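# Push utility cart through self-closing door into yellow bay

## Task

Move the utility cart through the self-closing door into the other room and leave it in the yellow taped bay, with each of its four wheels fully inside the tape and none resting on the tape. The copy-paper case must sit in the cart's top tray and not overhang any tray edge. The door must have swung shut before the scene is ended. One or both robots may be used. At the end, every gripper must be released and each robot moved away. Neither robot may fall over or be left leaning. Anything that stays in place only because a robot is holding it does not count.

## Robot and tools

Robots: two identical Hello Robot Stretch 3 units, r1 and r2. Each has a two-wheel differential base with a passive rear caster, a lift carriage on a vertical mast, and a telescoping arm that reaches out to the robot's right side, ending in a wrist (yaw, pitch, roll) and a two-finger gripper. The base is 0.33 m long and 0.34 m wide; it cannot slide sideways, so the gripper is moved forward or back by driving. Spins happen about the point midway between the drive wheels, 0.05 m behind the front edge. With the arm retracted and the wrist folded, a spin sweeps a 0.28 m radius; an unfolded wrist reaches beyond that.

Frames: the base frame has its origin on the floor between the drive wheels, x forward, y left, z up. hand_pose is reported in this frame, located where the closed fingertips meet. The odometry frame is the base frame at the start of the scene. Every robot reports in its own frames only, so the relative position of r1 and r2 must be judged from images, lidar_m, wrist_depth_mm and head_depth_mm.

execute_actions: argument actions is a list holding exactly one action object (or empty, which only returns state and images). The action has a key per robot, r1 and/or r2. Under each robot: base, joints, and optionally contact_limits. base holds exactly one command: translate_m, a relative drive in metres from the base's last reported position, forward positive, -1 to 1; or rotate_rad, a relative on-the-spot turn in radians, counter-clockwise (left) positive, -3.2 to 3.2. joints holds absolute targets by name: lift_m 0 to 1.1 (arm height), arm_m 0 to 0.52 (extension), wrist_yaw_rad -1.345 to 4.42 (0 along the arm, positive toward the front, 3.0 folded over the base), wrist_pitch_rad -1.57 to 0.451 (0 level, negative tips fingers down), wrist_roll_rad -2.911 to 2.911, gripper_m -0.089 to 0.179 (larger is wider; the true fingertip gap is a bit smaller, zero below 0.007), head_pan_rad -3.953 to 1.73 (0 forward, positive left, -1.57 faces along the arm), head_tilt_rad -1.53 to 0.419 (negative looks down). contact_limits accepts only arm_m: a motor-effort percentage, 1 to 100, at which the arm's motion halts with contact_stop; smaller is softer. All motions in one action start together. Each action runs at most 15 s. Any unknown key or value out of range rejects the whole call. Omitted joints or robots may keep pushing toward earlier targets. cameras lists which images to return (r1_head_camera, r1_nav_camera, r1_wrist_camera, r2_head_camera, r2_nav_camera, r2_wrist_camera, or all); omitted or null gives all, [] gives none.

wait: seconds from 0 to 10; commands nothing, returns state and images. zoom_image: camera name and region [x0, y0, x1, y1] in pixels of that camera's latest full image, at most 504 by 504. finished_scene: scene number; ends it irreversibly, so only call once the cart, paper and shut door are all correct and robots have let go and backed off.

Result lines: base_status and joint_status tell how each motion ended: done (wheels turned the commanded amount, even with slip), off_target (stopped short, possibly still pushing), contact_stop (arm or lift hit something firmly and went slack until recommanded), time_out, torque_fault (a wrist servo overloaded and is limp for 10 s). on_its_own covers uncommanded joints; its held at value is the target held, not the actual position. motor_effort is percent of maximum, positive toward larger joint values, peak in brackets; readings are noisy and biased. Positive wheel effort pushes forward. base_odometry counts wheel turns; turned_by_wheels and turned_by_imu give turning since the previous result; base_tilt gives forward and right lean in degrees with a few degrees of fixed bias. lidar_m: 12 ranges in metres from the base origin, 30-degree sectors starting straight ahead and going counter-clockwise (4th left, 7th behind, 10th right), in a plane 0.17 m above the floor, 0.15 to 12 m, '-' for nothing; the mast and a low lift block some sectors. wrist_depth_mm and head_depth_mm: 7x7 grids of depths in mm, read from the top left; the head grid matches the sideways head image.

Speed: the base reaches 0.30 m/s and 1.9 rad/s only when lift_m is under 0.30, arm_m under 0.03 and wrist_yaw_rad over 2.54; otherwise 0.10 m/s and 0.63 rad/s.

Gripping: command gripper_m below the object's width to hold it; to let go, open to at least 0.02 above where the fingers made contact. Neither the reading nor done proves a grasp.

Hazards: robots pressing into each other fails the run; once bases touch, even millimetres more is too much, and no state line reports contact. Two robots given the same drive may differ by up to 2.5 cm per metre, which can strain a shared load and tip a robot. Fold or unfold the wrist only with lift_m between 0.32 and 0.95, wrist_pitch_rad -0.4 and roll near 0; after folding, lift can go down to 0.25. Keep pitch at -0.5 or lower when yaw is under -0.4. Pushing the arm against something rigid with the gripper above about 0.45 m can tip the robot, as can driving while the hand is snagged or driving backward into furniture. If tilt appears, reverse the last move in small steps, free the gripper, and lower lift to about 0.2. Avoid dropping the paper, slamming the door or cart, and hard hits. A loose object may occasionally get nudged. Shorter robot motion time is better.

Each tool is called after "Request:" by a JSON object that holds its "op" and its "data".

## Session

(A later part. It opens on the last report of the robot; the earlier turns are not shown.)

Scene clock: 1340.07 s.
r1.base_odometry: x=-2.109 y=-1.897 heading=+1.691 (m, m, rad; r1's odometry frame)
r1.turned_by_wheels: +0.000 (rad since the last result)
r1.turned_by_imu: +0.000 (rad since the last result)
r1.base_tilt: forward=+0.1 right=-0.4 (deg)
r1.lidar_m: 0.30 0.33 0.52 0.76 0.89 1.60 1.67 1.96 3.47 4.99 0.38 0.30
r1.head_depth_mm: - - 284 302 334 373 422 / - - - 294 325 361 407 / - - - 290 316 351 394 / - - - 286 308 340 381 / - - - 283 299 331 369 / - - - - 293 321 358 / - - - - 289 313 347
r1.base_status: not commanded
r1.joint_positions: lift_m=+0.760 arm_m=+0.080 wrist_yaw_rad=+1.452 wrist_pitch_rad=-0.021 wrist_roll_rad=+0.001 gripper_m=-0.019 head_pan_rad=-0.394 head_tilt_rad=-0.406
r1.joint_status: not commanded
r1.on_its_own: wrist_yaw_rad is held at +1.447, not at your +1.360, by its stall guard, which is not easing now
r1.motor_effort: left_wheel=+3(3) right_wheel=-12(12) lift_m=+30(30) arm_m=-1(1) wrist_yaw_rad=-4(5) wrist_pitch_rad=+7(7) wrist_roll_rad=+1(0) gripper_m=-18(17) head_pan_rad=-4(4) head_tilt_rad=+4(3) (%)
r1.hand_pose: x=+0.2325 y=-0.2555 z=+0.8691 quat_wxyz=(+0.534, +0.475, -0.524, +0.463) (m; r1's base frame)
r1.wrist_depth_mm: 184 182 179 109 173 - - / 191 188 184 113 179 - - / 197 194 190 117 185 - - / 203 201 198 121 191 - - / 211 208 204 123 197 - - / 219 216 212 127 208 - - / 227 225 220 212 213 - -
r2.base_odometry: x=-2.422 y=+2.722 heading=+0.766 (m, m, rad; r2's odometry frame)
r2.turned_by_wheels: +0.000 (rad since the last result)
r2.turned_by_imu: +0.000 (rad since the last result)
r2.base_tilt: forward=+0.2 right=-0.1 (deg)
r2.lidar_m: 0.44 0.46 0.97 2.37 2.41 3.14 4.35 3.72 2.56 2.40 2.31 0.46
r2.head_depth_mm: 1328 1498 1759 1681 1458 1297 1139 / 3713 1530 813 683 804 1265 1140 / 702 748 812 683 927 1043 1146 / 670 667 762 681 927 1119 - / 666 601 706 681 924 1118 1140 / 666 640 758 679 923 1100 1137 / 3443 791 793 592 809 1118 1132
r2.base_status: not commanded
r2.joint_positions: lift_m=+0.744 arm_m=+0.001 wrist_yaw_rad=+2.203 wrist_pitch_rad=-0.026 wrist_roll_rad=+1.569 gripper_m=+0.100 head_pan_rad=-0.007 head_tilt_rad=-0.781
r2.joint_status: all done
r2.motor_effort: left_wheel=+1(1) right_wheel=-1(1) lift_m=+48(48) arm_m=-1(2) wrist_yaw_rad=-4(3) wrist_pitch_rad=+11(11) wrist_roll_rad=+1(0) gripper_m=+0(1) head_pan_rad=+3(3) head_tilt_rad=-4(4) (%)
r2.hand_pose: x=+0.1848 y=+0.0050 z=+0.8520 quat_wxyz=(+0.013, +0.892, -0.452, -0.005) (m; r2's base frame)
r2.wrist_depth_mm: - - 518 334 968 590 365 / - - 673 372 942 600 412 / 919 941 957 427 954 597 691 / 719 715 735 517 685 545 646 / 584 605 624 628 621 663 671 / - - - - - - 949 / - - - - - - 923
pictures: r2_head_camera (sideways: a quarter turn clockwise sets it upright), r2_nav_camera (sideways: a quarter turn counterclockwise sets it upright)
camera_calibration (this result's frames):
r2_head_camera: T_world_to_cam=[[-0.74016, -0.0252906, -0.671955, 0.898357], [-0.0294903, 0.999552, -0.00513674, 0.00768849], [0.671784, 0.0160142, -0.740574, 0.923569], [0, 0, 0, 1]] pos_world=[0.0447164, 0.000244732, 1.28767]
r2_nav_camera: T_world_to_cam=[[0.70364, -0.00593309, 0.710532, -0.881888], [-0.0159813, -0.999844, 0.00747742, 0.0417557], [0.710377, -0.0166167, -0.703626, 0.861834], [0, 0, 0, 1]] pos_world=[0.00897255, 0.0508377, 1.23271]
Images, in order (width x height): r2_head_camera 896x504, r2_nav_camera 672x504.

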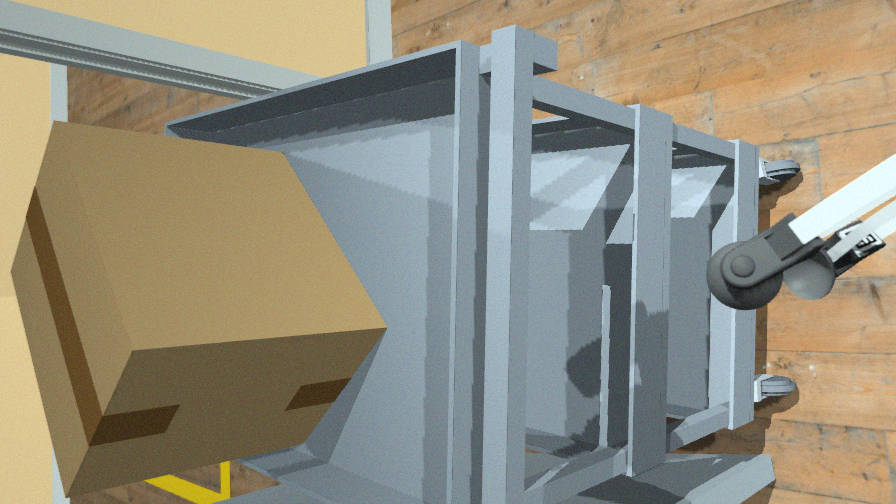

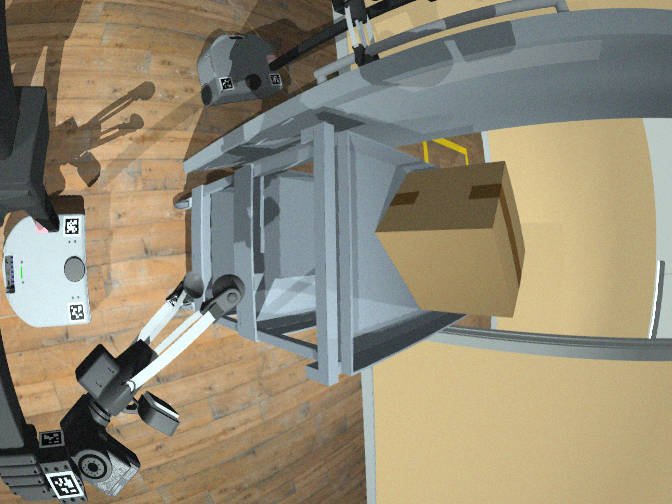

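Request:
{"op": "execute_actions", "data": {"actions": [{"r2":{"base":{"rotate_rad":-0.4}}}], "cameras": []}}

Request:
{"op": "execute_actions", "data": {"actions": [{"r2":{"base":{"translate_m":-0.13}}}], "cameras": []}}

Request:
{"op": "execute_actions", "data": {"actions": [{"r2":{"base":{"rotate_rad":0.385}}}], "cameras": []}}

Request:
{"op": "execute_actions", "data": {"actions": [{"r2":{"base":{"translate_m":0.29}}}], "cameras": ["r2_head_camera","r2_wrist_camera"]}}

Scene clock: 1342.03 s.
r1.base_odometry: x=-2.109 y=-1.897 heading=+1.691 (m, m, rad; r1's odometry frame)
r1.turned_by_wheels: +0.000 (rad since the last result)
r1.turned_by_imu: +0.000 (rad since the last result)
r1.base_tilt: forward=+0.1 right=-0.4 (deg)
r1.lidar_m: 0.30 0.33 0.52 0.76 0.89 1.60 1.67 1.96 3.48 4.97 0.38 0.31
r1.head_depth_mm: - - 284 302 334 373 421 / - - - 295 325 362 408 / - - - 290 316 350 394 / - - - 286 307 340 381 / - - - 283 300 330 369 / - - - - 293 322 357 / - - - - 289 313 347
r1.base_status: not commanded
r1.joint_positions: lift_m=+0.760 arm_m=+0.080 wrist_yaw_rad=+1.452 wrist_pitch_rad=-0.021 wrist_roll_rad=+0.001 gripper_m=-0.019 head_pan_rad=-0.394 head_tilt_rad=-0.406
r1.joint_status: not commanded
r1.on_its_own: wrist_yaw_rad is held at +1.447, not at your +1.360, by its stall guard, which is not easing now
r1.motor_effort: left_wheel=+3(3) right_wheel=-12(12) lift_m=+30(30) arm_m=-1(1) wrist_yaw_rad=-4(5) wrist_pitch_rad=+7(7) wrist_roll_rad=+1(1) gripper_m=-16(18) head_pan_rad=-4(4) head_tilt_rad=+3(2) (%)
r1.hand_pose: x=+0.2325 y=-0.2555 z=+0.8691 quat_wxyz=(+0.534, +0.475, -0.524, +0.463) (m; r1's base frame)
r1.wrist_depth_mm: 184 182 179 109 174 - - / 191 188 184 113 180 - - / 197 194 191 117 185 - - / 203 201 197 120 192 - - / 211 208 205 123 198 - - / 220 216 213 127 208 - - / 228 224 221 212 212 - -
r2.base_odometry: x=-2.422 y=+2.722 heading=+0.366 (m, m, rad; r2's odometry frame)
r2.turned_by_wheels: -0.400 (rad since the last result)
r2.turned_by_imu: -0.399 (rad since the last result)
r2.base_tilt: forward=+0.2 right=-0.1 (deg)
r2.lidar_m: 0.45 0.44 0.48 2.20 2.41 2.49 3.52 4.34 3.29 2.47 2.40 2.04
r2.head_depth_mm: 1708 1987 2173 1774 1491 1292 1140 / 1605 1867 2081 1759 1494 1294 1141 / 1522 1759 2019 1761 1495 1289 1154 / 1442 1651 1939 653 1432 1264 - / 1381 1574 807 606 926 1119 1133 / 3627 1026 828 678 905 1076 1115 / 705 714 761 676 884 865 1078
r2.base_status: done
r2.joint_positions: lift_m=+0.744 arm_m=+0.001 wrist_yaw_rad=+2.203 wrist_pitch_rad=-0.026 wrist_roll_rad=+1.569 gripper_m=+0.100 head_pan_rad=-0.007 head_tilt_rad=-0.781
r2.joint_status: not commanded
r2.motor_effort: left_wheel=+2(7) right_wheel=-1(4) lift_m=+47(48) arm_m=-2(2) wrist_yaw_rad=-4(4) wrist_pitch_rad=+11(11) wrist_roll_rad=+0(1) gripper_m=+0(0) head_pan_rad=+2(2) head_tilt_rad=-4(5) (%)
r2.hand_pose: x=+0.1848 y=+0.0049 z=+0.8521 quat_wxyz=(+0.013, +0.892, -0.452, -0.005) (m; r2's base frame)
r2.wrist_depth_mm: - - - 382 - - 868 / - - 733 393 978 594 429 / - - 673 419 - 602 703 / - - 634 455 - 601 720 / - - - 483 - 518 746 / 878 972 863 522 857 547 687 / 676 628 662 551 633 623 663
pictures: none
No camera images: the call's "cameras" was empty. Leave "cameras" out to get every camera's image.

Scene clock: 1344.80 s.
r1.base_odometry: x=-2.109 y=-1.897 heading=+1.691 (m, m, rad; r1's odometry frame)
r1.turned_by_wheels: +0.000 (rad since the last result)
r1.turned_by_imu: +0.000 (rad since the last result)
r1.base_tilt: forward=+0.1 right=-0.4 (deg)
r1.lidar_m: 0.30 0.33 0.51 0.76 0.89 1.60 1.67 1.96 3.47 0.94 0.38 0.30
r1.head_depth_mm: - - 284 302 334 373 422 / - - - 295 324 361 407 / - - - 290 316 350 394 / - - - 286 307 340 381 / - - - 283 300 331 369 / - - - - 293 322 358 / - - - - 289 313 348
r1.base_status: not commanded
r1.joint_positions: lift_m=+0.760 arm_m=+0.080 wrist_yaw_rad=+1.452 wrist_pitch_rad=-0.021 wrist_roll_rad=+0.001 gripper_m=-0.019 head_pan_rad=-0.394 head_tilt_rad=-0.406
r1.joint_status: not commanded
r1.on_its_own: wrist_yaw_rad is held at +1.447, not at your +1.360, by its stall guard, which is not easing now
r1.motor_effort: left_wheel=+3(3) right_wheel=-12(12) lift_m=+30(30) arm_m=-1(1) wrist_yaw_rad=-5(4) wrist_pitch_rad=+7(7) wrist_roll_rad=+1(1) gripper_m=-16(17) head_pan_rad=-4(4) head_tilt_rad=+2(3) (%)
r1.hand_pose: x=+0.2325 y=-0.2555 z=+0.8691 quat_wxyz=(+0.534, +0.475, -0.524, +0.463) (m; r1's base frame)
r1.wrist_depth_mm: 184 182 179 109 174 - - / 191 187 185 113 179 - - / 197 194 190 117 185 - - / 203 201 198 121 191 - - / 211 208 204 123 198 - - / 219 215 212 127 208 - - / 228 225 219 211 213 - -
r2.base_odometry: x=-2.543 y=+2.675 heading=+0.366 (m, m, rad; r2's odometry frame)
r2.turned_by_wheels: +0.000 (rad since the last result)
r2.turned_by_imu: +0.000 (rad since the last result)
r2.base_tilt: forward=+0.1 right=-0.1 (deg)
r2.lidar_m: 0.57 0.56 0.65 2.37 2.34 2.43 3.45 4.23 3.37 2.52 2.46 2.19
r2.head_depth_mm: 1836 2155 2173 1770 1491 1298 1143 / 1731 2010 2157 1767 1498 1295 1139 / 1645 1885 2104 1761 1488 1290 1158 / 1565 1793 1974 890 1425 1291 - / 1492 1642 806 1062 1012 1216 1139 / 3693 952 830 1038 985 1208 1134 / 749 788 804 652 945 1161 1132
r2.base_status: done
r2.joint_positions: lift_m=+0.744 arm_m=+0.001 wrist_yaw_rad=+2.203 wrist_pitch_rad=-0.026 wrist_roll_rad=+1.569 gripper_m=+0.100 head_pan_rad=-0.007 head_tilt_rad=-0.781
r2.joint_status: not commanded
r2.motor_effort: left_wheel=+1(5) right_wheel=-1(5) lift_m=+47(48) arm_m=-2(2) wrist_yaw_rad=-3(4) wrist_pitch_rad=+11(11) wrist_roll_rad=+0(1) gripper_m=-1(0) head_pan_rad=+4(3) head_tilt_rad=-4(4) (%)
r2.hand_pose: x=+0.1848 y=+0.0049 z=+0.8521 quat_wxyz=(+0.013, +0.892, -0.452, -0.005) (m; r2's base frame)
r2.wrist_depth_mm: - - - 485 854 510 705 / - - 787 525 - 542 764 / - - 730 555 - 578 774 / - - - 589 - 621 783 / - - - 630 809 673 695 / 719 764 715 692 708 765 751 / - 986 - - - - 908
pictures: none
No camera images: the call's "cameras" was empty. Leave "cameras" out to get every camera's image.

Scene clock: 1346.60 s.
r1.base_odometry: x=-2.109 y=-1.897 heading=+1.691 (m, m, rad; r1's odometry frame)
r1.turned_by_wheels: +0.000 (rad since the last result)
r1.turned_by_imu: +0.000 (rad since the last result)
r1.base_tilt: forward=+0.1 right=-0.4 (deg)
r1.lidar_m: 0.30 0.33 0.51 0.76 0.89 1.60 1.67 1.96 3.49 0.99 0.38 0.31
r1.head_depth_mm: - - 284 302 334 373 422 / - - - 295 324 361 408 / - - - 290 316 351 394 / - - - 286 308 340 381 / - - - 283 300 331 369 / - - - - 293 322 358 / - - - - 288 313 347
r1.base_status: not commanded
r1.joint_positions: lift_m=+0.760 arm_m=+0.080 wrist_yaw_rad=+1.452 wrist_pitch_rad=-0.021 wrist_roll_rad=+0.001 gripper_m=-0.019 head_pan_rad=-0.394 head_tilt_rad=-0.406
r1.joint_status: not commanded
r1.on_its_own: wrist_yaw_rad is held at +1.447, not at your +1.360, by its stall guard, which is not easing now
r1.motor_effort: left_wheel=+3(3) right_wheel=-12(12) lift_m=+30(30) arm_m=-1(1) wrist_yaw_rad=-4(5) wrist_pitch_rad=+7(7) wrist_roll_rad=+0(1) gripper_m=-16(17) head_pan_rad=-4(4) head_tilt_rad=+2(2) (%)
r1.hand_pose: x=+0.2325 y=-0.2555 z=+0.8691 quat_wxyz=(+0.534, +0.475, -0.524, +0.463) (m; r1's base frame)
r1.wrist_depth_mm: 184 182 180 109 174 - - / 191 188 185 113 179 - - / 197 194 191 117 185 - - / 204 201 197 121 191 - - / 211 208 204 123 197 - - / 219 216 212 127 208 - - / 228 224 221 211 212 - -
r2.base_odometry: x=-2.543 y=+2.675 heading=+0.751 (m, m, rad; r2's odometry frame)
r2.turned_by_wheels: +0.385 (rad since the last result)
r2.turned_by_imu: +0.385 (rad since the last result)
r2.base_tilt: forward=+0.2 right=-0.1 (deg)
r2.lidar_m: 0.56 0.58 2.09 2.32 2.35 3.04 4.23 3.89 2.63 2.46 2.50 0.58
r2.head_depth_mm: 1445 1631 1786 1643 1500 1287 1143 / 3484 1001 840 797 1018 1270 1138 / 757 845 838 1041 1018 1220 1157 / 706 748 810 1037 1015 1210 - / 698 744 806 1036 1011 1203 1137 / 751 846 832 797 1016 1256 1134 / 3628 2531 1030 892 1048 1242 1134
r2.base_status: done
r2.joint_positions: lift_m=+0.744 arm_m=+0.001 wrist_yaw_rad=+2.203 wrist_pitch_rad=-0.026 wrist_roll_rad=+1.569 gripper_m=+0.100 head_pan_rad=-0.007 head_tilt_rad=-0.781
r2.joint_status: not commanded
r2.motor_effort: left_wheel=+0(7) right_wheel=+2(8) lift_m=+48(48) arm_m=-1(2) wrist_yaw_rad=-4(4) wrist_pitch_rad=+11(11) wrist_roll_rad=+1(0) gripper_m=+0(0) head_pan_rad=+1(2) head_tilt_rad=-4(4) (%)
r2.hand_pose: x=+0.1848 y=+0.0049 z=+0.8521 quat_wxyz=(+0.012, +0.892, -0.452, -0.005) (m; r2's base frame)
r2.wrist_depth_mm: - - 679 448 971 591 709 / - - - 531 - 555 753 / 784 801 813 568 744 619 700 / 638 657 668 693 714 704 720 / - - - - - - 951 / - - - - - - 925 / - - - - - - 963
pictures: none
No camera images: the call's "cameras" was empty. Leave "cameras" out to get every camera's image.

Scene clock: 1350.90 s.
r1.base_odometry: x=-2.109 y=-1.897 heading=+1.691 (m, m, rad; r1's odometry frame)
r1.turned_by_wheels: +0.000 (rad since the last result)
r1.turned_by_imu: +0.000 (rad since the last result)
r1.base_tilt: forward=+0.1 right=-0.4 (deg)
r1.lidar_m: 0.30 0.33 0.51 0.76 0.89 1.60 1.67 1.96 3.48 5.00 0.38 0.31
r1.head_depth_mm: - - 284 302 334 373 421 / - - - 295 324 361 407 / - - - 290 316 351 393 / - - - 286 308 340 381 / - - - 283 300 331 369 / - - - - 293 322 358 / - - - - 288 313 347
r1.base_status: not commanded
r1.joint_positions: lift_m=+0.760 arm_m=+0.080 wrist_yaw_rad=+1.452 wrist_pitch_rad=-0.021 wrist_roll_rad=+0.001 gripper_m=-0.019 head_pan_rad=-0.394 head_tilt_rad=-0.406
r1.joint_status: not commanded
r1.on_its_own: wrist_yaw_rad is held at +1.447, not at your +1.360, by its stall guard, which is not easing now
r1.motor_effort: left_wheel=+3(3) right_wheel=-12(12) lift_m=+30(30) arm_m=-1(1) wrist_yaw_rad=-4(5) wrist_pitch_rad=+7(7) wrist_roll_rad=+0(0) gripper_m=-17(17) head_pan_rad=-4(4) head_tilt_rad=+3(3) (%)
r1.hand_pose: x=+0.2325 y=-0.2555 z=+0.8691 quat_wxyz=(+0.534, +0.475, -0.524, +0.463) (m; r1's base frame)
r1.wrist_depth_mm: 184 182 179 109 174 - - / 190 188 185 113 179 - - / 197 193 191 117 185 - 571 / 204 200 197 121 191 562 - / 211 208 205 123 197 - - / 220 216 212 127 209 - - / 227 224 220 212 212 - -
r2.base_odometry: x=-2.331 y=+2.873 heading=+0.751 (m, m, rad; r2's odometry frame)
r2.turned_by_wheels: +0.000 (rad since the last result)
r2.turned_by_imu: +0.002 (rad since the last result)
r2.base_tilt: forward=+0.2 right=-0.1 (deg)
r2.lidar_m: 0.27 0.28 0.41 2.34 2.38 3.07 4.52 3.83 2.60 2.43 2.07 0.28
r2.head_depth_mm: 3520 1363 1457 651 577 472 1122 / 3644 584 739 684 577 493 890 / 3552 519 607 665 575 493 763 / 670 492 526 631 575 472 - / 3448 472 487 595 574 473 990 / 3512 491 564 660 572 472 945 / 3477 538 699 642 573 473 976
r2.base_status: done
r2.joint_positions: lift_m=+0.744 arm_m=+0.001 wrist_yaw_rad=+2.203 wrist_pitch_rad=-0.026 wrist_roll_rad=+1.569 gripper_m=+0.100 head_pan_rad=-0.007 head_tilt_rad=-0.781
r2.joint_status: not commanded
r2.motor_effort: left_wheel=-1(3) right_wheel=+1(6) lift_m=+48(48) arm_m=-2(1) wrist_yaw_rad=-4(4) wrist_pitch_rad=+11(11) wrist_roll_rad=+0(0) gripper_m=+0(1) head_pan_rad=+3(3) head_tilt_rad=-4(4) (%)
r2.hand_pose: x=+0.1848 y=+0.0049 z=+0.8521 quat_wxyz=(+0.012, +0.892, -0.452, -0.005) (m; r2's base frame)
r2.wrist_depth_mm: - 359 365 120 178 596 416 / - 371 373 134 205 601 414 / 954 903 839 208 679 581 421 / 728 727 736 239 711 554 420 / 572 576 595 281 626 581 399 / 479 500 493 338 426 475 472 / 432 449 455 337 - 951 785
pictures: r2_head_camera (sideways: a quarter turn clockwise sets it upright), r2_wrist_camera
camera_calibration (this result's frames):
r2_head_camera: T_world_to_cam=[[-0.74016, -0.0252905, -0.671955, 0.898357], [-0.0294903, 0.999552, -0.00513674, 0.00768849], [0.671784, 0.0160141, -0.740574, 0.923569], [0, 0, 0, 1]] pos_world=[0.0447164, 0.000244729, 1.28767]
r2_wrist_camera: T_world_to_cam=[[-0.0541452, -0.0560264, -0.99696, 0.849581], [-0.710478, 0.703719, -0.000960755, 0.166058], [0.701633, 0.708266, -0.0779085, 0.100271], [0, 0, 0, 1]] pos_world=[0.0936277, -0.140278, 0.85497]
Images, in order (width x height): r2_head_camera 896x504, r2_wrist_camera 644x364.

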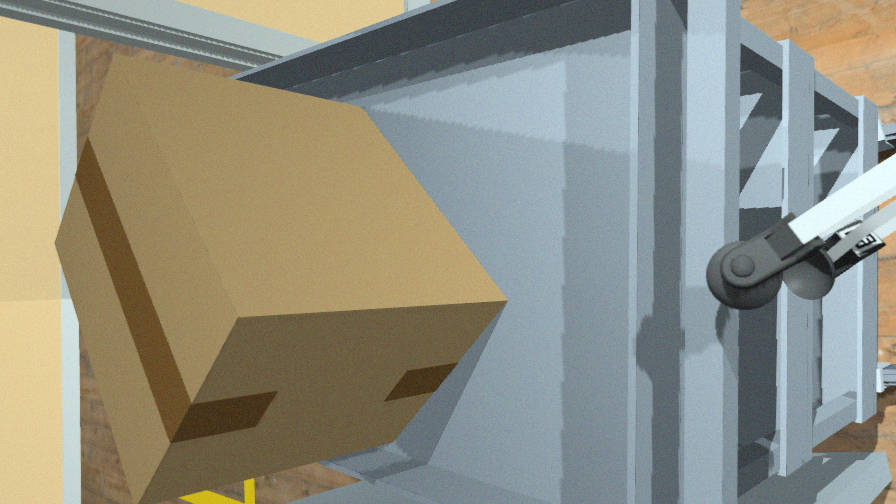

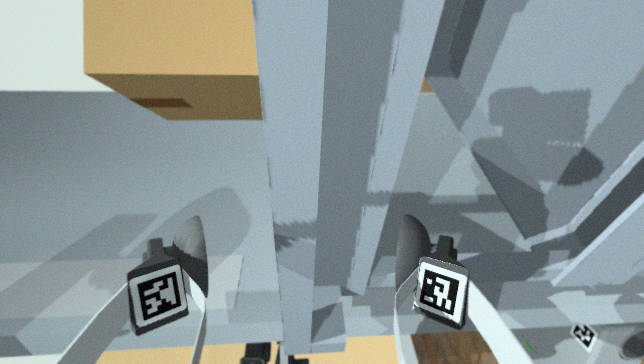

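Request:
{"op": "execute_actions", "data": {"actions": [{"r2":{"base":{"translate_m":0.062}}}], "cameras": []}}

Request:
{"op": "execute_actions", "data": {"actions": [{"r2":{"joints":{"gripper_m":-0.03}}}], "cameras": []}}

Request:
{"op": "execute_actions", "data": {"actions": [{"r2":{"base":{"translate_m":0.12},"joints":{"wrist_yaw_rad":2.19}}}], "cameras": ["r2_head_camera","r2_nav_camera"]}}

Scene clock: 1353.10 s.
r1.base_odometry: x=-2.109 y=-1.897 heading=+1.691 (m, m, rad; r1's odometry frame)
r1.turned_by_wheels: +0.000 (rad since the last result)
r1.turned_by_imu: +0.000 (rad since the last result)
r1.base_tilt: forward=+0.1 right=-0.4 (deg)
r1.lidar_m: 0.30 0.33 0.52 0.76 0.89 1.60 1.67 1.96 3.48 4.98 0.38 0.30
r1.head_depth_mm: - - 284 302 334 373 421 / - - - 295 324 361 407 / - - - 290 316 351 393 / - - - 286 308 340 381 / - - - 283 300 331 369 / - - - - 293 322 358 / - - - - 289 313 347
r1.base_status: not commanded
r1.joint_positions: lift_m=+0.760 arm_m=+0.080 wrist_yaw_rad=+1.452 wrist_pitch_rad=-0.021 wrist_roll_rad=+0.001 gripper_m=-0.019 head_pan_rad=-0.394 head_tilt_rad=-0.406
r1.joint_status: not commanded
r1.on_its_own: wrist_yaw_rad is held at +1.447, not at your +1.360, by its stall guard, which is not easing now
r1.motor_effort: left_wheel=+3(3) right_wheel=-12(12) lift_m=+30(30) arm_m=-1(2) wrist_yaw_rad=-4(5) wrist_pitch_rad=+7(7) wrist_roll_rad=+1(0) gripper_m=-17(16) head_pan_rad=-4(4) head_tilt_rad=+3(2) (%)
r1.hand_pose: x=+0.2325 y=-0.2555 z=+0.8691 quat_wxyz=(+0.534, +0.475, -0.524, +0.463) (m; r1's base frame)
r1.wrist_depth_mm: 184 182 179 109 174 - - / 190 187 185 113 179 - - / 197 194 191 117 185 644 594 / 204 201 198 121 191 561 - / 209 209 205 122 196 - - / 220 215 211 127 208 - - / 228 225 219 211 213 - -
r2.base_odometry: x=-2.286 y=+2.915 heading=+0.751 (m, m, rad; r2's odometry frame)
r2.turned_by_wheels: +0.000 (rad since the last result)
r2.turned_by_imu: +0.001 (rad since the last result)
r2.base_tilt: forward=+0.2 right=-0.1 (deg)
r2.lidar_m: 0.21 0.22 0.29 2.34 2.39 3.07 4.59 3.85 2.60 2.43 0.30 0.22
r2.head_depth_mm: 3541 1253 1402 650 577 500 481 / 3583 520 617 682 577 499 481 / 3572 482 521 633 576 498 391 / 3477 473 451 544 574 506 519 / 3470 471 410 496 562 497 649 / 3472 470 465 593 574 496 648 / 3435 489 558 643 573 495 648
r2.base_status: done
r2.joint_positions: lift_m=+0.744 arm_m=+0.001 wrist_yaw_rad=+2.203 wrist_pitch_rad=-0.026 wrist_roll_rad=+1.569 gripper_m=+0.100 head_pan_rad=-0.007 head_tilt_rad=-0.781
r2.joint_status: not commanded
r2.motor_effort: left_wheel=-1(6) right_wheel=+1(6) lift_m=+48(48) arm_m=-2(1) wrist_yaw_rad=-4(3) wrist_pitch_rad=+11(11) wrist_roll_rad=+0(1) gripper_m=-1(0) head_pan_rad=+3(3) head_tilt_rad=-4(4) (%)
r2.hand_pose: x=+0.1848 y=+0.0049 z=+0.8521 quat_wxyz=(+0.012, +0.892, -0.452, -0.005) (m; r2's base frame)
r2.wrist_depth_mm: - 318 55 55 115 121 417 / - 315 63 62 128 531 418 / 988 430 72 70 145 560 418 / 742 742 683 82 169 550 418 / 596 614 582 98 198 599 420 / 498 514 486 125 249 529 390 / 430 424 422 164 336 424 364
pictures: none
No camera images: the call's "cameras" was empty. Leave "cameras" out to get every camera's image.

Scene clock: 1354.90 s.
r1.base_odometry: x=-2.109 y=-1.897 heading=+1.691 (m, m, rad; r1's odometry frame)
r1.turned_by_wheels: +0.000 (rad since the last result)
r1.turned_by_imu: +0.000 (rad since the last result)
r1.base_tilt: forward=+0.1 right=-0.4 (deg)
r1.lidar_m: 0.30 0.33 0.52 0.76 0.89 1.60 1.67 1.96 3.46 4.99 0.38 0.30
r1.head_depth_mm: - - 284 302 333 372 422 / - - - 294 324 361 407 / - - - 290 316 350 394 / - - - 286 307 340 381 / - - - 283 300 331 368 / - - - - 293 322 357 / - - - - 289 313 347
r1.base_status: not commanded
r1.joint_positions: lift_m=+0.760 arm_m=+0.080 wrist_yaw_rad=+1.452 wrist_pitch_rad=-0.021 wrist_roll_rad=+0.001 gripper_m=-0.019 head_pan_rad=-0.394 head_tilt_rad=-0.406
r1.joint_status: not commanded
r1.on_its_own: wrist_yaw_rad is held at +1.447, not at your +1.360, by its stall guard, which is not easing now
r1.motor_effort: left_wheel=+3(3) right_wheel=-12(12) lift_m=+30(30) arm_m=-1(1) wrist_yaw_rad=-5(5) wrist_pitch_rad=+7(7) wrist_roll_rad=+0(1) gripper_m=-18(17) head_pan_rad=-4(4) head_tilt_rad=+3(2) (%)
r1.hand_pose: x=+0.2325 y=-0.2555 z=+0.8691 quat_wxyz=(+0.534, +0.475, -0.524, +0.463) (m; r1's base frame)
r1.wrist_depth_mm: 184 182 180 109 174 - - / 190 188 184 113 179 - - / 197 194 191 117 184 654 587 / 203 201 197 120 191 563 - / 212 209 204 123 197 - - / 219 215 212 127 208 - - / 228 224 220 212 212 - -
r2.base_odometry: x=-2.286 y=+2.915 heading=+0.751 (m, m, rad; r2's odometry frame)
r2.turned_by_wheels: +0.000 (rad since the last result)
r2.turned_by_imu: +0.000 (rad since the last result)
r2.base_tilt: forward=+0.1 right=-0.1 (deg)
r2.lidar_m: 0.21 0.22 0.30 2.34 2.39 3.08 4.58 3.82 2.59 2.43 0.30 0.22
r2.head_depth_mm: 3512 1272 1401 651 577 500 652 / 3584 521 623 684 576 498 651 / 3516 488 528 632 576 498 390 / 3443 474 456 549 576 503 692 / 3475 472 413 500 564 497 648 / 3479 471 467 595 572 496 648 / 3475 490 562 645 573 496 649
r2.base_status: not commanded
r2.joint_positions: lift_m=+0.744 arm_m=+0.001 wrist_yaw_rad=+2.217 wrist_pitch_rad=-0.017 wrist_roll_rad=+1.569 gripper_m=-0.028 head_pan_rad=-0.007 head_tilt_rad=-0.781
r2.joint_status: all done
r2.on_its_own: wrist_yaw_rad is at rest, and its effort (-20) is outside its rest range (-12 to +12)
r2.motor_effort: left_wheel=+2(1) right_wheel=+8(8) lift_m=+47(47) arm_m=-1(1) wrist_yaw_rad=-20(20) wrist_pitch_rad=+7(11) wrist_roll_rad=+0(0) gripper_m=-36(99) head_pan_rad=+4(3) head_tilt_rad=-5(4) (%)
r2.hand_pose: x=+0.1829 y=+0.0079 z=+0.8543 quat_wxyz=(+0.009, +0.895, -0.446, -0.003) (m; r2's base frame)
r2.wrist_depth_mm: - 316 59 57 117 124 423 / - 316 321 64 132 539 420 / 941 848 366 74 150 576 419 / 728 725 723 86 174 538 426 / 585 593 597 100 216 585 430 / 495 496 - 122 511 512 390 / 423 423 424 179 412 428 436
pictures: none
No camera images: the call's "cameras" was empty. Leave "cameras" out to get every camera's image.

Scene clock: 1357.17 s.
r1.base_odometry: x=-2.109 y=-1.897 heading=+1.691 (m, m, rad; r1's odometry frame)
r1.turned_by_wheels: +0.000 (rad since the last result)
r1.turned_by_imu: +0.000 (rad since the last result)
r1.base_tilt: forward=+0.1 right=-0.4 (deg)
r1.lidar_m: 0.30 0.33 0.51 0.76 0.89 1.60 1.67 1.96 3.48 5.01 0.38 0.30
r1.head_depth_mm: - - 284 303 333 372 421 / - - - 295 325 361 407 / - - - 290 316 351 394 / - - - 286 307 340 381 / - - - 283 300 331 369 / - - - - 292 321 358 / - - - - 288 313 347
r1.base_status: not commanded
r1.joint_positions: lift_m=+0.760 arm_m=+0.080 wrist_yaw_rad=+1.452 wrist_pitch_rad=-0.021 wrist_roll_rad=+0.001 gripper_m=-0.019 head_pan_rad=-0.394 head_tilt_rad=-0.406
r1.joint_status: not commanded
r1.on_its_own: wrist_yaw_rad is held at +1.447, not at your +1.360, by its stall guard, which is not easing now
r1.motor_effort: left_wheel=+4(3) right_wheel=-12(12) lift_m=+30(30) arm_m=-1(2) wrist_yaw_rad=-5(5) wrist_pitch_rad=+7(7) wrist_roll_rad=+1(1) gripper_m=-16(17) head_pan_rad=-5(4) head_tilt_rad=+3(3) (%)
r1.hand_pose: x=+0.2325 y=-0.2555 z=+0.8691 quat_wxyz=(+0.534, +0.475, -0.524, +0.463) (m; r1's base frame)
r1.wrist_depth_mm: 184 182 179 109 174 - 307 / 190 188 186 113 179 - 306 / 197 194 191 117 185 610 320 / 203 201 197 121 191 - 368 / 212 209 205 123 197 - 364 / 219 216 212 127 208 - - / 228 224 219 211 213 - -
r2.base_odometry: x=-2.198 y=+2.997 heading=+0.751 (m, m, rad; r2's odometry frame)
r2.turned_by_wheels: +0.000 (rad since the last result)
r2.turned_by_imu: -0.104 (rad since the last result)
r2.base_tilt: forward=+0.1 right=-0.1 (deg)
r2.lidar_m: 0.20 0.21 0.29 0.33 2.37 2.85 4.69 4.38 2.70 2.41 0.29 0.21
r2.head_depth_mm: 1056 1219 1382 651 565 500 461 / 3503 522 625 683 577 499 463 / 3526 489 529 635 576 499 464 / 3427 474 458 553 575 497 465 / 3421 472 407 490 561 497 467 / 3413 470 440 563 573 496 468 / 3349 478 530 644 573 497 469
r2.base_status: done
r2.joint_positions: lift_m=+0.744 arm_m=+0.001 wrist_yaw_rad=+2.284 wrist_pitch_rad=-0.016 wrist_roll_rad=+1.569 gripper_m=-0.018 head_pan_rad=-0.007 head_tilt_rad=-0.781
r2.joint_status: wrist_yaw_rad off_target (ended at +2.284, target +2.190)
r2.on_its_own: wrist_yaw_rad is held at +2.267, not at your +2.190, by its stall guard, which is not easing now; gripper_m is held at -0.019, not at your -0.030, by its stall guard, which is still easing; wrist_yaw_rad is at rest, and its effort (-21) is outside its rest range (-12 to +12)
r2.motor_effort: left_wheel=+3(17) right_wheel=+3(15) lift_m=+46(47) arm_m=+1(2) wrist_yaw_rad=-21(81) wrist_pitch_rad=+7(8) wrist_roll_rad=+0(0) gripper_m=-28(36) head_pan_rad=+3(3) head_tilt_rad=-4(4) (%)
r2.hand_pose: x=+0.1721 y=+0.0215 z=+0.8547 quat_wxyz=(+0.008, +0.909, -0.416, -0.002) (m; r2's base frame)
r2.wrist_depth_mm: - 302 52 51 112 117 424 / - 307 60 58 128 508 424 / - - 485 67 148 543 426 / 816 838 800 80 176 783 427 / 662 667 673 97 237 656 416 / 544 550 540 123 352 356 360 / 466 471 471 202 480 477 483
pictures: r2_head_camera (sideways: a quarter turn clockwise sets it upright), r2_nav_camera (sideways: a quarter turn counterclockwise sets it upright)
camera_calibration (this result's frames):
r2_head_camera: T_world_to_cam=[[-0.740214, -0.0252903, -0.671895, 0.89828], [-0.0294909, 0.999552, -0.00513381, 0.00768467], [0.671724, 0.0160147, -0.740628, 0.92364], [0, 0, 0, 1]] pos_world=[0.0447153, 0.000244747, 1.28766]
r2_nav_camera: T_world_to_cam=[[0.703698, -0.00593336, 0.710475, -0.881814], [-0.0159806, -0.999844, 0.00747816, 0.0417548], [0.71032, -0.0166161, -0.703683, 0.861909], [0, 0, 0, 1]] pos_world=[0.00896695, 0.0508378, 1.23271]
Images, in order (width x height): r2_head_camera 896x504, r2_nav_camera 672x504.

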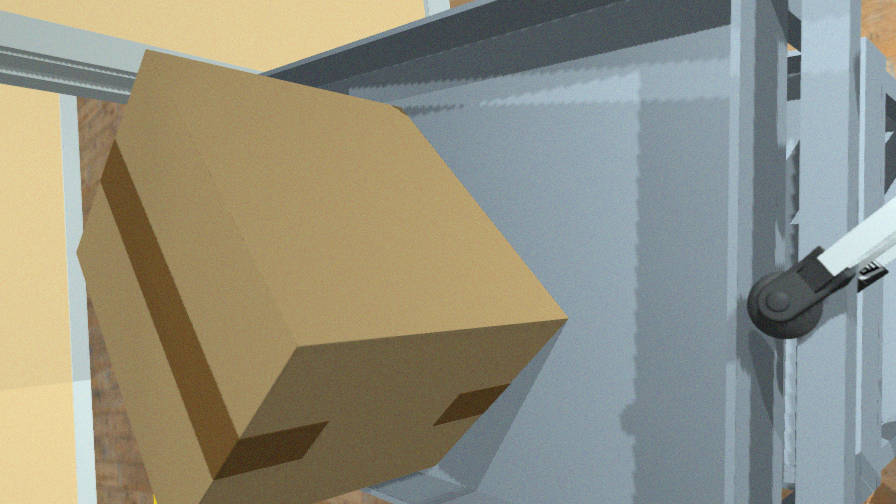

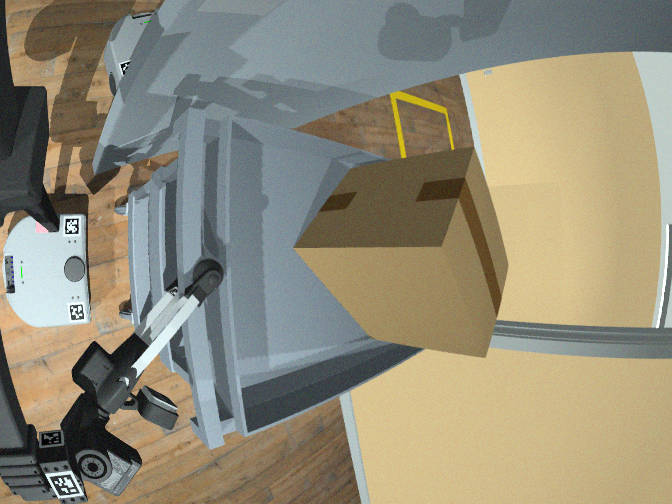

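Request:
{"op": "execute_actions", "data": {"actions": [{"r2":{"base":{"translate_m":0.15},"joints":{"wrist_yaw_rad":2.2}}}], "cameras": ["r2_head_camera","r2_nav_camera"]}}

Scene clock: 1360.20 s.
r1.base_odometry: x=-2.109 y=-1.897 heading=+1.691 (m, m, rad; r1's odometry frame)
r1.turned_by_wheels: +0.000 (rad since the last result)
r1.turned_by_imu: +0.000 (rad since the last result)
r1.base_tilt: forward=+0.1 right=-0.4 (deg)
r1.lidar_m: 0.30 0.33 0.52 0.76 0.89 1.60 1.67 1.96 3.48 4.98 0.38 0.30
r1.head_depth_mm: - - 284 302 334 373 421 / - - - 295 324 361 408 / - - - 290 316 351 394 / - - - 286 308 340 381 / - - - 283 299 331 369 / - - - - 293 322 358 / - - - - 288 313 347
r1.base_status: not commanded
r1.joint_positions: lift_m=+0.760 arm_m=+0.080 wrist_yaw_rad=+1.452 wrist_pitch_rad=-0.021 wrist_roll_rad=+0.001 gripper_m=-0.019 head_pan_rad=-0.394 head_tilt_rad=-0.406
r1.joint_status: not commanded
r1.on_its_own: wrist_yaw_rad is held at +1.447, not at your +1.360, by its stall guard, which is not easing now
r1.motor_effort: left_wheel=+3(3) right_wheel=-12(12) lift_m=+30(30) arm_m=-1(1) wrist_yaw_rad=-5(4) wrist_pitch_rad=+7(7) wrist_roll_rad=+0(1) gripper_m=-16(17) head_pan_rad=-4(4) head_tilt_rad=+2(2) (%)
r1.hand_pose: x=+0.2325 y=-0.2555 z=+0.8691 quat_wxyz=(+0.534, +0.475, -0.524, +0.463) (m; r1's base frame)
r1.wrist_depth_mm: 184 182 179 109 173 - - / 190 188 185 113 179 337 352 / 197 195 191 117 185 358 - / 203 201 199 120 191 - - / 211 209 205 123 197 - - / 220 216 212 127 207 - - / 228 224 220 211 213 - -
r2.base_odometry: x=-2.088 y=+3.100 heading=+0.751 (m, m, rad; r2's odometry frame)
r2.turned_by_wheels: +0.000 (rad since the last result)
r2.turned_by_imu: -0.042 (rad since the last result)
r2.base_tilt: forward=+0.2 right=-0.1 (deg)
r2.lidar_m: 0.20 0.22 0.41 0.33 2.40 2.82 4.84 4.65 2.72 2.38 0.26 0.21
r2.head_depth_mm: 946 523 647 684 578 500 378 / 1001 491 539 650 577 500 433 / 3420 476 476 587 575 498 385 / 3414 475 426 512 566 497 464 / 3364 471 423 524 574 496 650 / 3296 476 521 644 573 496 660 / 3287 2534 2079 641 571 505 659
r2.base_status: done
r2.joint_positions: lift_m=+0.744 arm_m=+0.001 wrist_yaw_rad=+2.285 wrist_pitch_rad=-0.016 wrist_roll_rad=+1.569 gripper_m=-0.008 head_pan_rad=-0.007 head_tilt_rad=-0.781
r2.joint_status: wrist_yaw_rad off_target (ended at +2.285, target +2.200)
r2.on_its_own: wrist_yaw_rad is held at +2.260, not at your +2.200, by its stall guard, which is still easing; gripper_m is held at -0.009, not at your -0.030, by its stall guard, which is not easing now
r2.motor_effort: left_wheel=+4(16) right_wheel=+0(13) lift_m=+46(47) arm_m=+0(0) wrist_yaw_rad=-28(84) wrist_pitch_rad=+7(7) wrist_roll_rad=+0(0) gripper_m=-24(27) head_pan_rad=+3(3) head_tilt_rad=-4(4) (%)
r2.hand_pose: x=+0.1720 y=+0.0217 z=+0.8548 quat_wxyz=(+0.008, +0.910, -0.415, -0.002) (m; r2's base frame)
r2.wrist_depth_mm: 287 288 - - 105 106 419 / - - 48 47 121 132 420 / - - 57 54 145 509 424 / - - 917 67 179 986 427 / 779 784 775 87 746 827 408 / 644 641 620 123 357 616 382 / 540 547 541 312 551 555 560
pictures: r2_head_camera (sideways: a quarter turn clockwise sets it upright), r2_nav_camera (sideways: a quarter turn counterclockwise sets it upright)
camera_calibration (this result's frames):
r2_head_camera: T_world_to_cam=[[-0.740237, -0.02529, -0.67187, 0.898247], [-0.0294909, 0.999552, -0.00513257, 0.00768306], [0.671699, 0.0160147, -0.740651, 0.92367], [0, 0, 0, 1]] pos_world=[0.0447148, 0.000244742, 1.28766]
r2_nav_camera: T_world_to_cam=[[0.703722, -0.00593367, 0.710451, -0.881783], [-0.0159805, -0.999844, 0.00747847, 0.0417544], [0.710296, -0.0166161, -0.703707, 0.861941], [0, 0, 0, 1]] pos_world=[0.0089646, 0.0508378, 1.23271]
Images, in order (width x height): r2_head_camera 896x504, r2_nav_camera 672x504.

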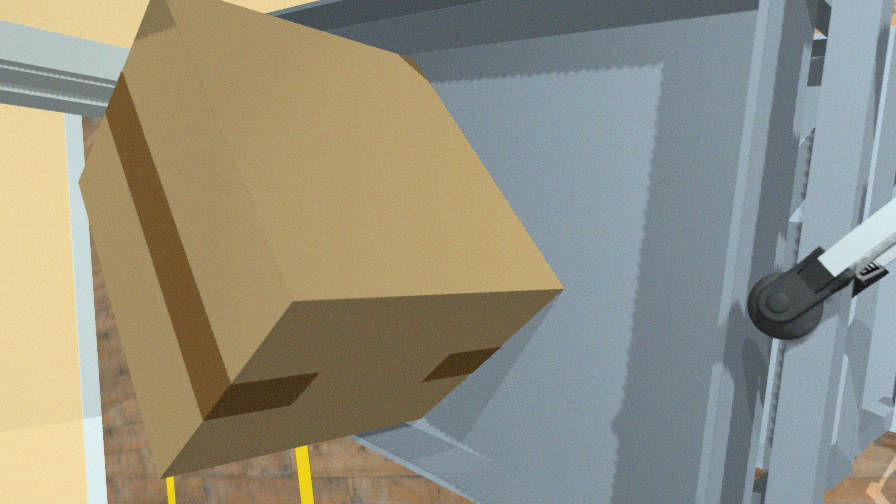

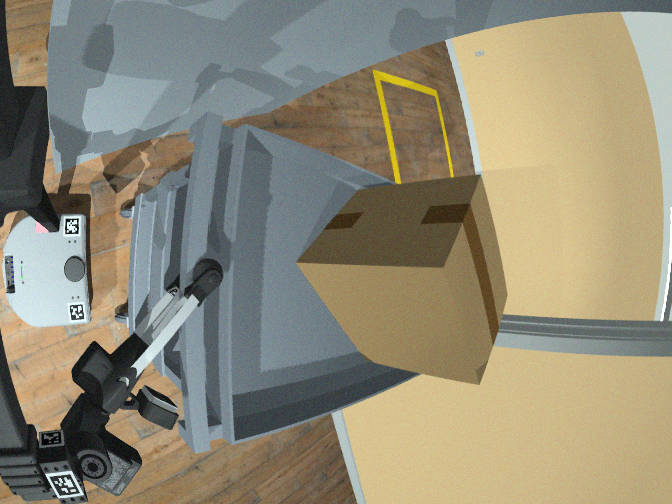

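Request:
{"op": "execute_actions", "data": {"actions": [{"r2":{"joints":{"arm_m":0.08,"wrist_yaw_rad":2.2},"contact_limits":{"arm_m":35}}}], "cameras": ["r2_head_camera","r2_nav_camera"]}}

Scene clock: 1362.23 s.
r1.base_odometry: x=-2.109 y=-1.897 heading=+1.691 (m, m, rad; r1's odometry frame)
r1.turned_by_wheels: +0.000 (rad since the last result)
r1.turned_by_imu: +0.000 (rad since the last result)
r1.base_tilt: forward=+0.1 right=-0.4 (deg)
r1.lidar_m: 0.30 0.33 0.52 0.76 0.89 1.60 1.67 1.95 3.49 5.00 0.38 0.30
r1.head_depth_mm: - - 284 302 334 373 421 / - - - 295 324 361 408 / - - - 290 316 350 393 / - - - 286 308 340 380 / - - - 283 300 331 369 / - - - - 293 322 358 / - - - - 289 313 347
r1.base_status: not commanded
r1.joint_positions: lift_m=+0.760 arm_m=+0.080 wrist_yaw_rad=+1.452 wrist_pitch_rad=-0.021 wrist_roll_rad=+0.001 gripper_m=-0.019 head_pan_rad=-0.394 head_tilt_rad=-0.406
r1.joint_status: not commanded
r1.on_its_own: wrist_yaw_rad is held at +1.447, not at your +1.360, by its stall guard, which is not easing now
r1.motor_effort: left_wheel=+3(3) right_wheel=-12(12) lift_m=+30(30) arm_m=-1(1) wrist_yaw_rad=-5(5) wrist_pitch_rad=+7(7) wrist_roll_rad=+1(1) gripper_m=-16(17) head_pan_rad=-3(4) head_tilt_rad=+2(2) (%)
r1.hand_pose: x=+0.2325 y=-0.2555 z=+0.8691 quat_wxyz=(+0.534, +0.475, -0.524, +0.463) (m; r1's base frame)
r1.wrist_depth_mm: 185 181 179 109 173 - - / 191 188 185 113 179 336 353 / 198 194 191 117 185 362 - / 204 201 198 121 191 - - / 211 208 204 123 197 - - / 219 216 212 127 208 - - / 228 225 221 211 213 - -
r2.base_odometry: x=-2.088 y=+3.100 heading=+0.751 (m, m, rad; r2's odometry frame)
r2.turned_by_wheels: +0.000 (rad since the last result)
r2.turned_by_imu: +0.001 (rad since the last result)
r2.base_tilt: forward=+0.1 right=-0.1 (deg)
r2.lidar_m: 0.21 0.22 0.41 0.34 2.40 2.82 4.82 4.64 2.71 2.38 0.30 0.22
r2.head_depth_mm: 930 508 611 686 578 499 391 / 957 476 496 633 577 499 701 / 3425 474 419 521 576 504 651 / 3410 472 441 527 574 497 649 / 3366 472 503 616 575 496 649 / 3296 508 605 644 568 496 573 / 3252 2772 2141 1750 1422 456 413
r2.base_status: not commanded
r2.joint_positions: lift_m=+0.744 arm_m=+0.079 wrist_yaw_rad=+2.220 wrist_pitch_rad=-0.016 wrist_roll_rad=+1.570 gripper_m=-0.008 head_pan_rad=-0.007 head_tilt_rad=-0.781
r2.joint_status: wrist_yaw_rad off_target (ended at +2.220, target +2.200); the others done
r2.on_its_own: gripper_m is held at -0.009, not at your -0.030, by its stall guard, which is not easing now; wrist_yaw_rad is at rest, and its effort (-25) is outside its rest range (-12 to +12)
r2.motor_effort: left_wheel=+4(9) right_wheel=-5(5) lift_m=+46(46) arm_m=+6(7) wrist_yaw_rad=-25(78) wrist_pitch_rad=+7(7) wrist_roll_rad=-1(0) gripper_m=-22(24) head_pan_rad=+3(2) head_tilt_rad=-4(4) (%)
r2.contact_limits: arm_m 35 (drawing in: default 14, maximum 24; extending or still: default 22, maximum 35)
r2.hand_pose: x=+0.1823 y=-0.0695 z=+0.8546 quat_wxyz=(+0.008, +0.896, -0.444, -0.003) (m; r2's base frame)
r2.wrist_depth_mm: - 317 62 60 120 128 423 / - 319 324 67 135 543 425 / - - 435 77 154 571 425 / - - - 91 180 544 423 / - - - 106 228 986 423 / 804 808 - 128 827 813 391 / 671 659 668 186 636 660 648
pictures: r2_head_camera (sideways: a quarter turn clockwise sets it upright), r2_nav_camera (sideways: a quarter turn counterclockwise sets it upright)
camera_calibration (this result's frames):
r2_head_camera: T_world_to_cam=[[-0.740237, -0.0253114, -0.67187, 0.898247], [-0.0295198, 0.999551, -0.00513256, 0.00768323], [0.671698, 0.0160342, -0.740651, 0.92367], [0, 0, 0, 1]] pos_world=[0.0447148, 0.00024586, 1.28766]
r2_nav_camera: T_world_to_cam=[[0.703722, -0.00591331, 0.710451, -0.881783], [-0.0159516, -0.999845, 0.00747847, 0.0417542], [0.710296, -0.0165956, -0.703707, 0.861941], [0, 0, 0, 1]] pos_world=[0.00896312, 0.0508379, 1.23271]
Images, in order (width x height): r2_head_camera 896x504, r2_nav_camera 672x504.

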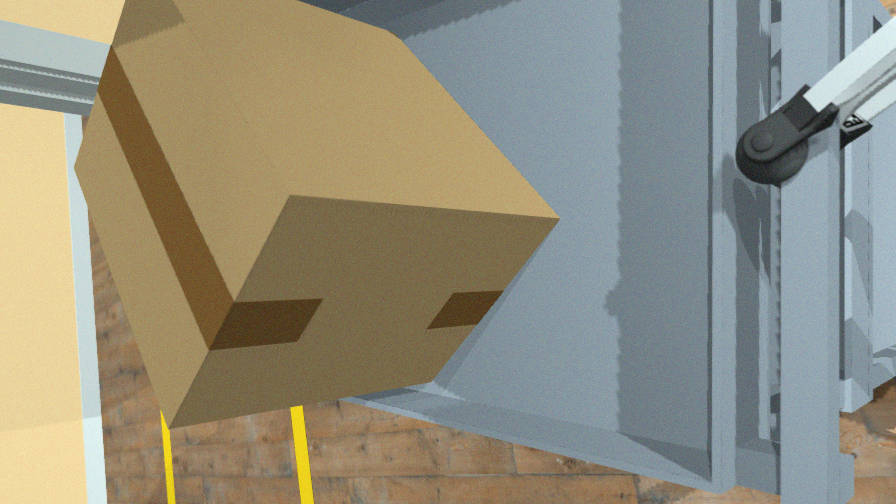

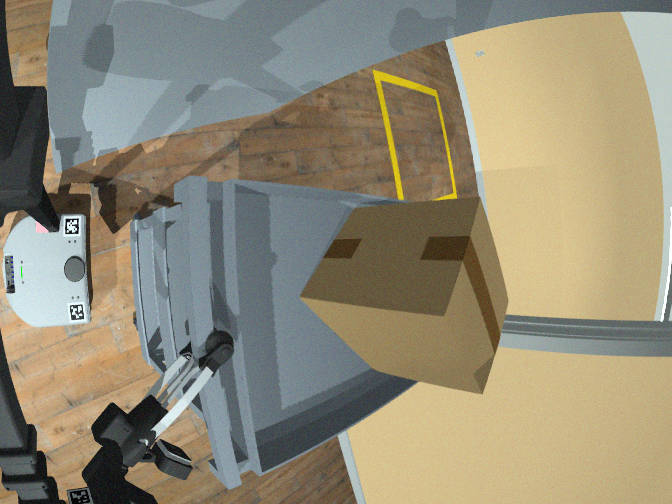

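Request:
{"op": "execute_actions", "data": {"actions": [{"r2":{"joints":{"arm_m":0.16,"wrist_yaw_rad":2.19},"contact_limits":{"arm_m":35}}}], "cameras": ["r2_head_camera","r2_nav_camera"]}}

Scene clock: 1364.60 s.
r1.base_odometry: x=-2.109 y=-1.897 heading=+1.691 (m, m, rad; r1's odometry frame)
r1.turned_by_wheels: +0.000 (rad since the last result)
r1.turned_by_imu: +0.000 (rad since the last result)
r1.base_tilt: forward=+0.1 right=-0.5 (deg)
r1.lidar_m: 0.30 0.33 0.52 0.76 0.89 1.61 1.67 1.96 3.49 5.00 0.38 0.30
r1.head_depth_mm: - - 284 302 334 373 421 / - - - 295 324 361 407 / - - - 290 316 350 394 / - - - 286 308 340 381 / - - - 283 300 331 369 / - - - - 293 321 358 / - - - - 288 313 348
r1.base_status: not commanded
r1.joint_positions: lift_m=+0.760 arm_m=+0.080 wrist_yaw_rad=+1.452 wrist_pitch_rad=-0.021 wrist_roll_rad=+0.001 gripper_m=-0.019 head_pan_rad=-0.394 head_tilt_rad=-0.406
r1.joint_status: not commanded
r1.on_its_own: wrist_yaw_rad is held at +1.447, not at your +1.360, by its stall guard, which is not easing now
r1.motor_effort: left_wheel=+4(4) right_wheel=-12(12) lift_m=+30(30) arm_m=-1(1) wrist_yaw_rad=-4(5) wrist_pitch_rad=+7(7) wrist_roll_rad=+1(0) gripper_m=-17(17) head_pan_rad=-4(5) head_tilt_rad=+3(3) (%)
r1.hand_pose: x=+0.2325 y=-0.2555 z=+0.8691 quat_wxyz=(+0.534, +0.475, -0.524, +0.463) (m; r1's base frame)
r1.wrist_depth_mm: 184 182 179 109 173 - - / 191 188 185 113 180 336 353 / 196 194 191 117 185 359 - / 204 201 199 121 191 - - / 211 208 205 123 197 - - / 220 216 212 127 207 - - / 228 224 219 211 213 - -
r2.base_odometry: x=-2.088 y=+3.100 heading=+0.751 (m, m, rad; r2's odometry frame)
r2.turned_by_wheels: +0.000 (rad since the last result)
r2.turned_by_imu: +0.001 (rad since the last result)
r2.base_tilt: forward=+0.2 right=-0.1 (deg)
r2.lidar_m: 0.19 0.19 0.41 0.34 2.40 2.82 4.82 4.62 2.72 2.38 0.32 0.21
r2.head_depth_mm: 915 478 522 667 578 504 683 / 940 476 411 519 576 499 476 / 3435 474 439 516 563 498 465 / 3474 473 481 575 575 497 383 / 3392 491 534 635 573 497 389 / 3305 2765 2076 1709 1452 1261 1132 / 3263 2735 2138 1742 1482 1280 1133
r2.base_status: not commanded
r2.joint_positions: lift_m=+0.744 arm_m=+0.159 wrist_yaw_rad=+2.196 wrist_pitch_rad=-0.015 wrist_roll_rad=+1.570 gripper_m=-0.008 head_pan_rad=-0.007 head_tilt_rad=-0.781
r2.joint_status: all done
r2.on_its_own: gripper_m is held at -0.009, not at your -0.030, by its stall guard, which is not easing now
r2.motor_effort: left_wheel=+4(4) right_wheel=-10(10) lift_m=+46(46) arm_m=+5(6) wrist_yaw_rad=-7(35) wrist_pitch_rad=+7(7) wrist_roll_rad=+0(0) gripper_m=-21(22) head_pan_rad=+3(4) head_tilt_rad=-5(4) (%)
r2.contact_limits: arm_m 35 (drawing in: default 14, maximum 24; extending or still: default 22, maximum 35)
r2.hand_pose: x=+0.1861 y=-0.1546 z=+0.8548 quat_wxyz=(+0.007, +0.890, -0.455, -0.003) (m; r2's base frame)
r2.wrist_depth_mm: - 351 355 75 132 535 425 / - 338 344 82 145 575 421 / - 342 344 92 161 607 427 / - - - 103 181 577 425 / - - - 115 213 - 426 / 945 951 - 131 913 956 397 / 780 784 786 166 315 333 340
pictures: r2_head_camera (sideways: a quarter turn clockwise sets it upright), r2_nav_camera (sideways: a quarter turn counterclockwise sets it upright)
camera_calibration (this result's frames):
r2_head_camera: T_world_to_cam=[[-0.740237, -0.0253113, -0.67187, 0.898247], [-0.0295197, 0.999551, -0.00513257, 0.00768323], [0.671698, 0.0160341, -0.740651, 0.92367], [0, 0, 0, 1]] pos_world=[0.0447148, 0.000245856, 1.28766]
r2_nav_camera: T_world_to_cam=[[0.703722, -0.00591338, 0.710451, -0.881783], [-0.0159517, -0.999845, 0.00747847, 0.0417542], [0.710296, -0.0165956, -0.703707, 0.861941], [0, 0, 0, 1]] pos_world=[0.00896313, 0.0508379, 1.23271]
Images, in order (width x height): r2_head_camera 896x504, r2_nav_camera 672x504.

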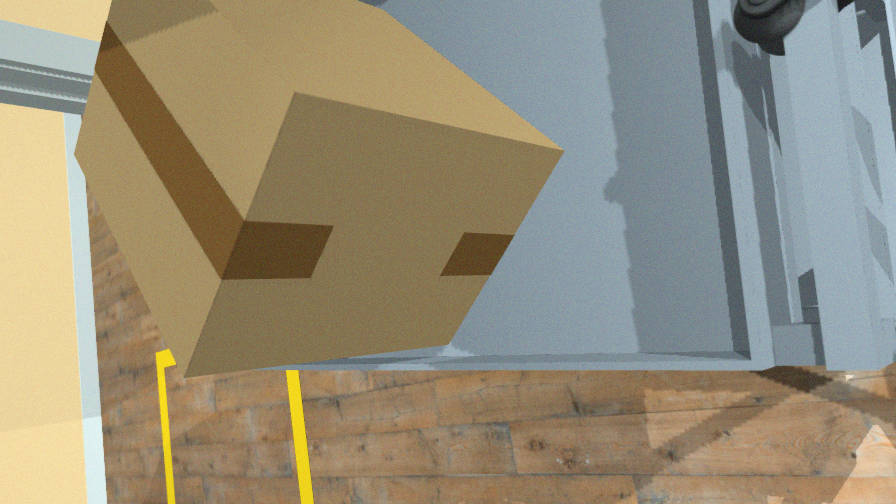

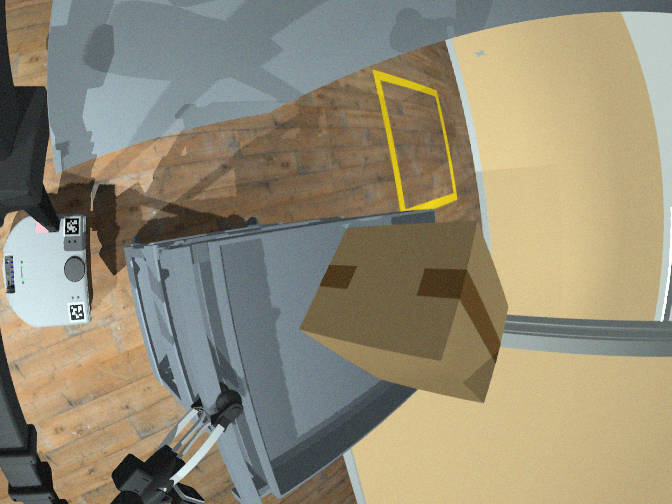

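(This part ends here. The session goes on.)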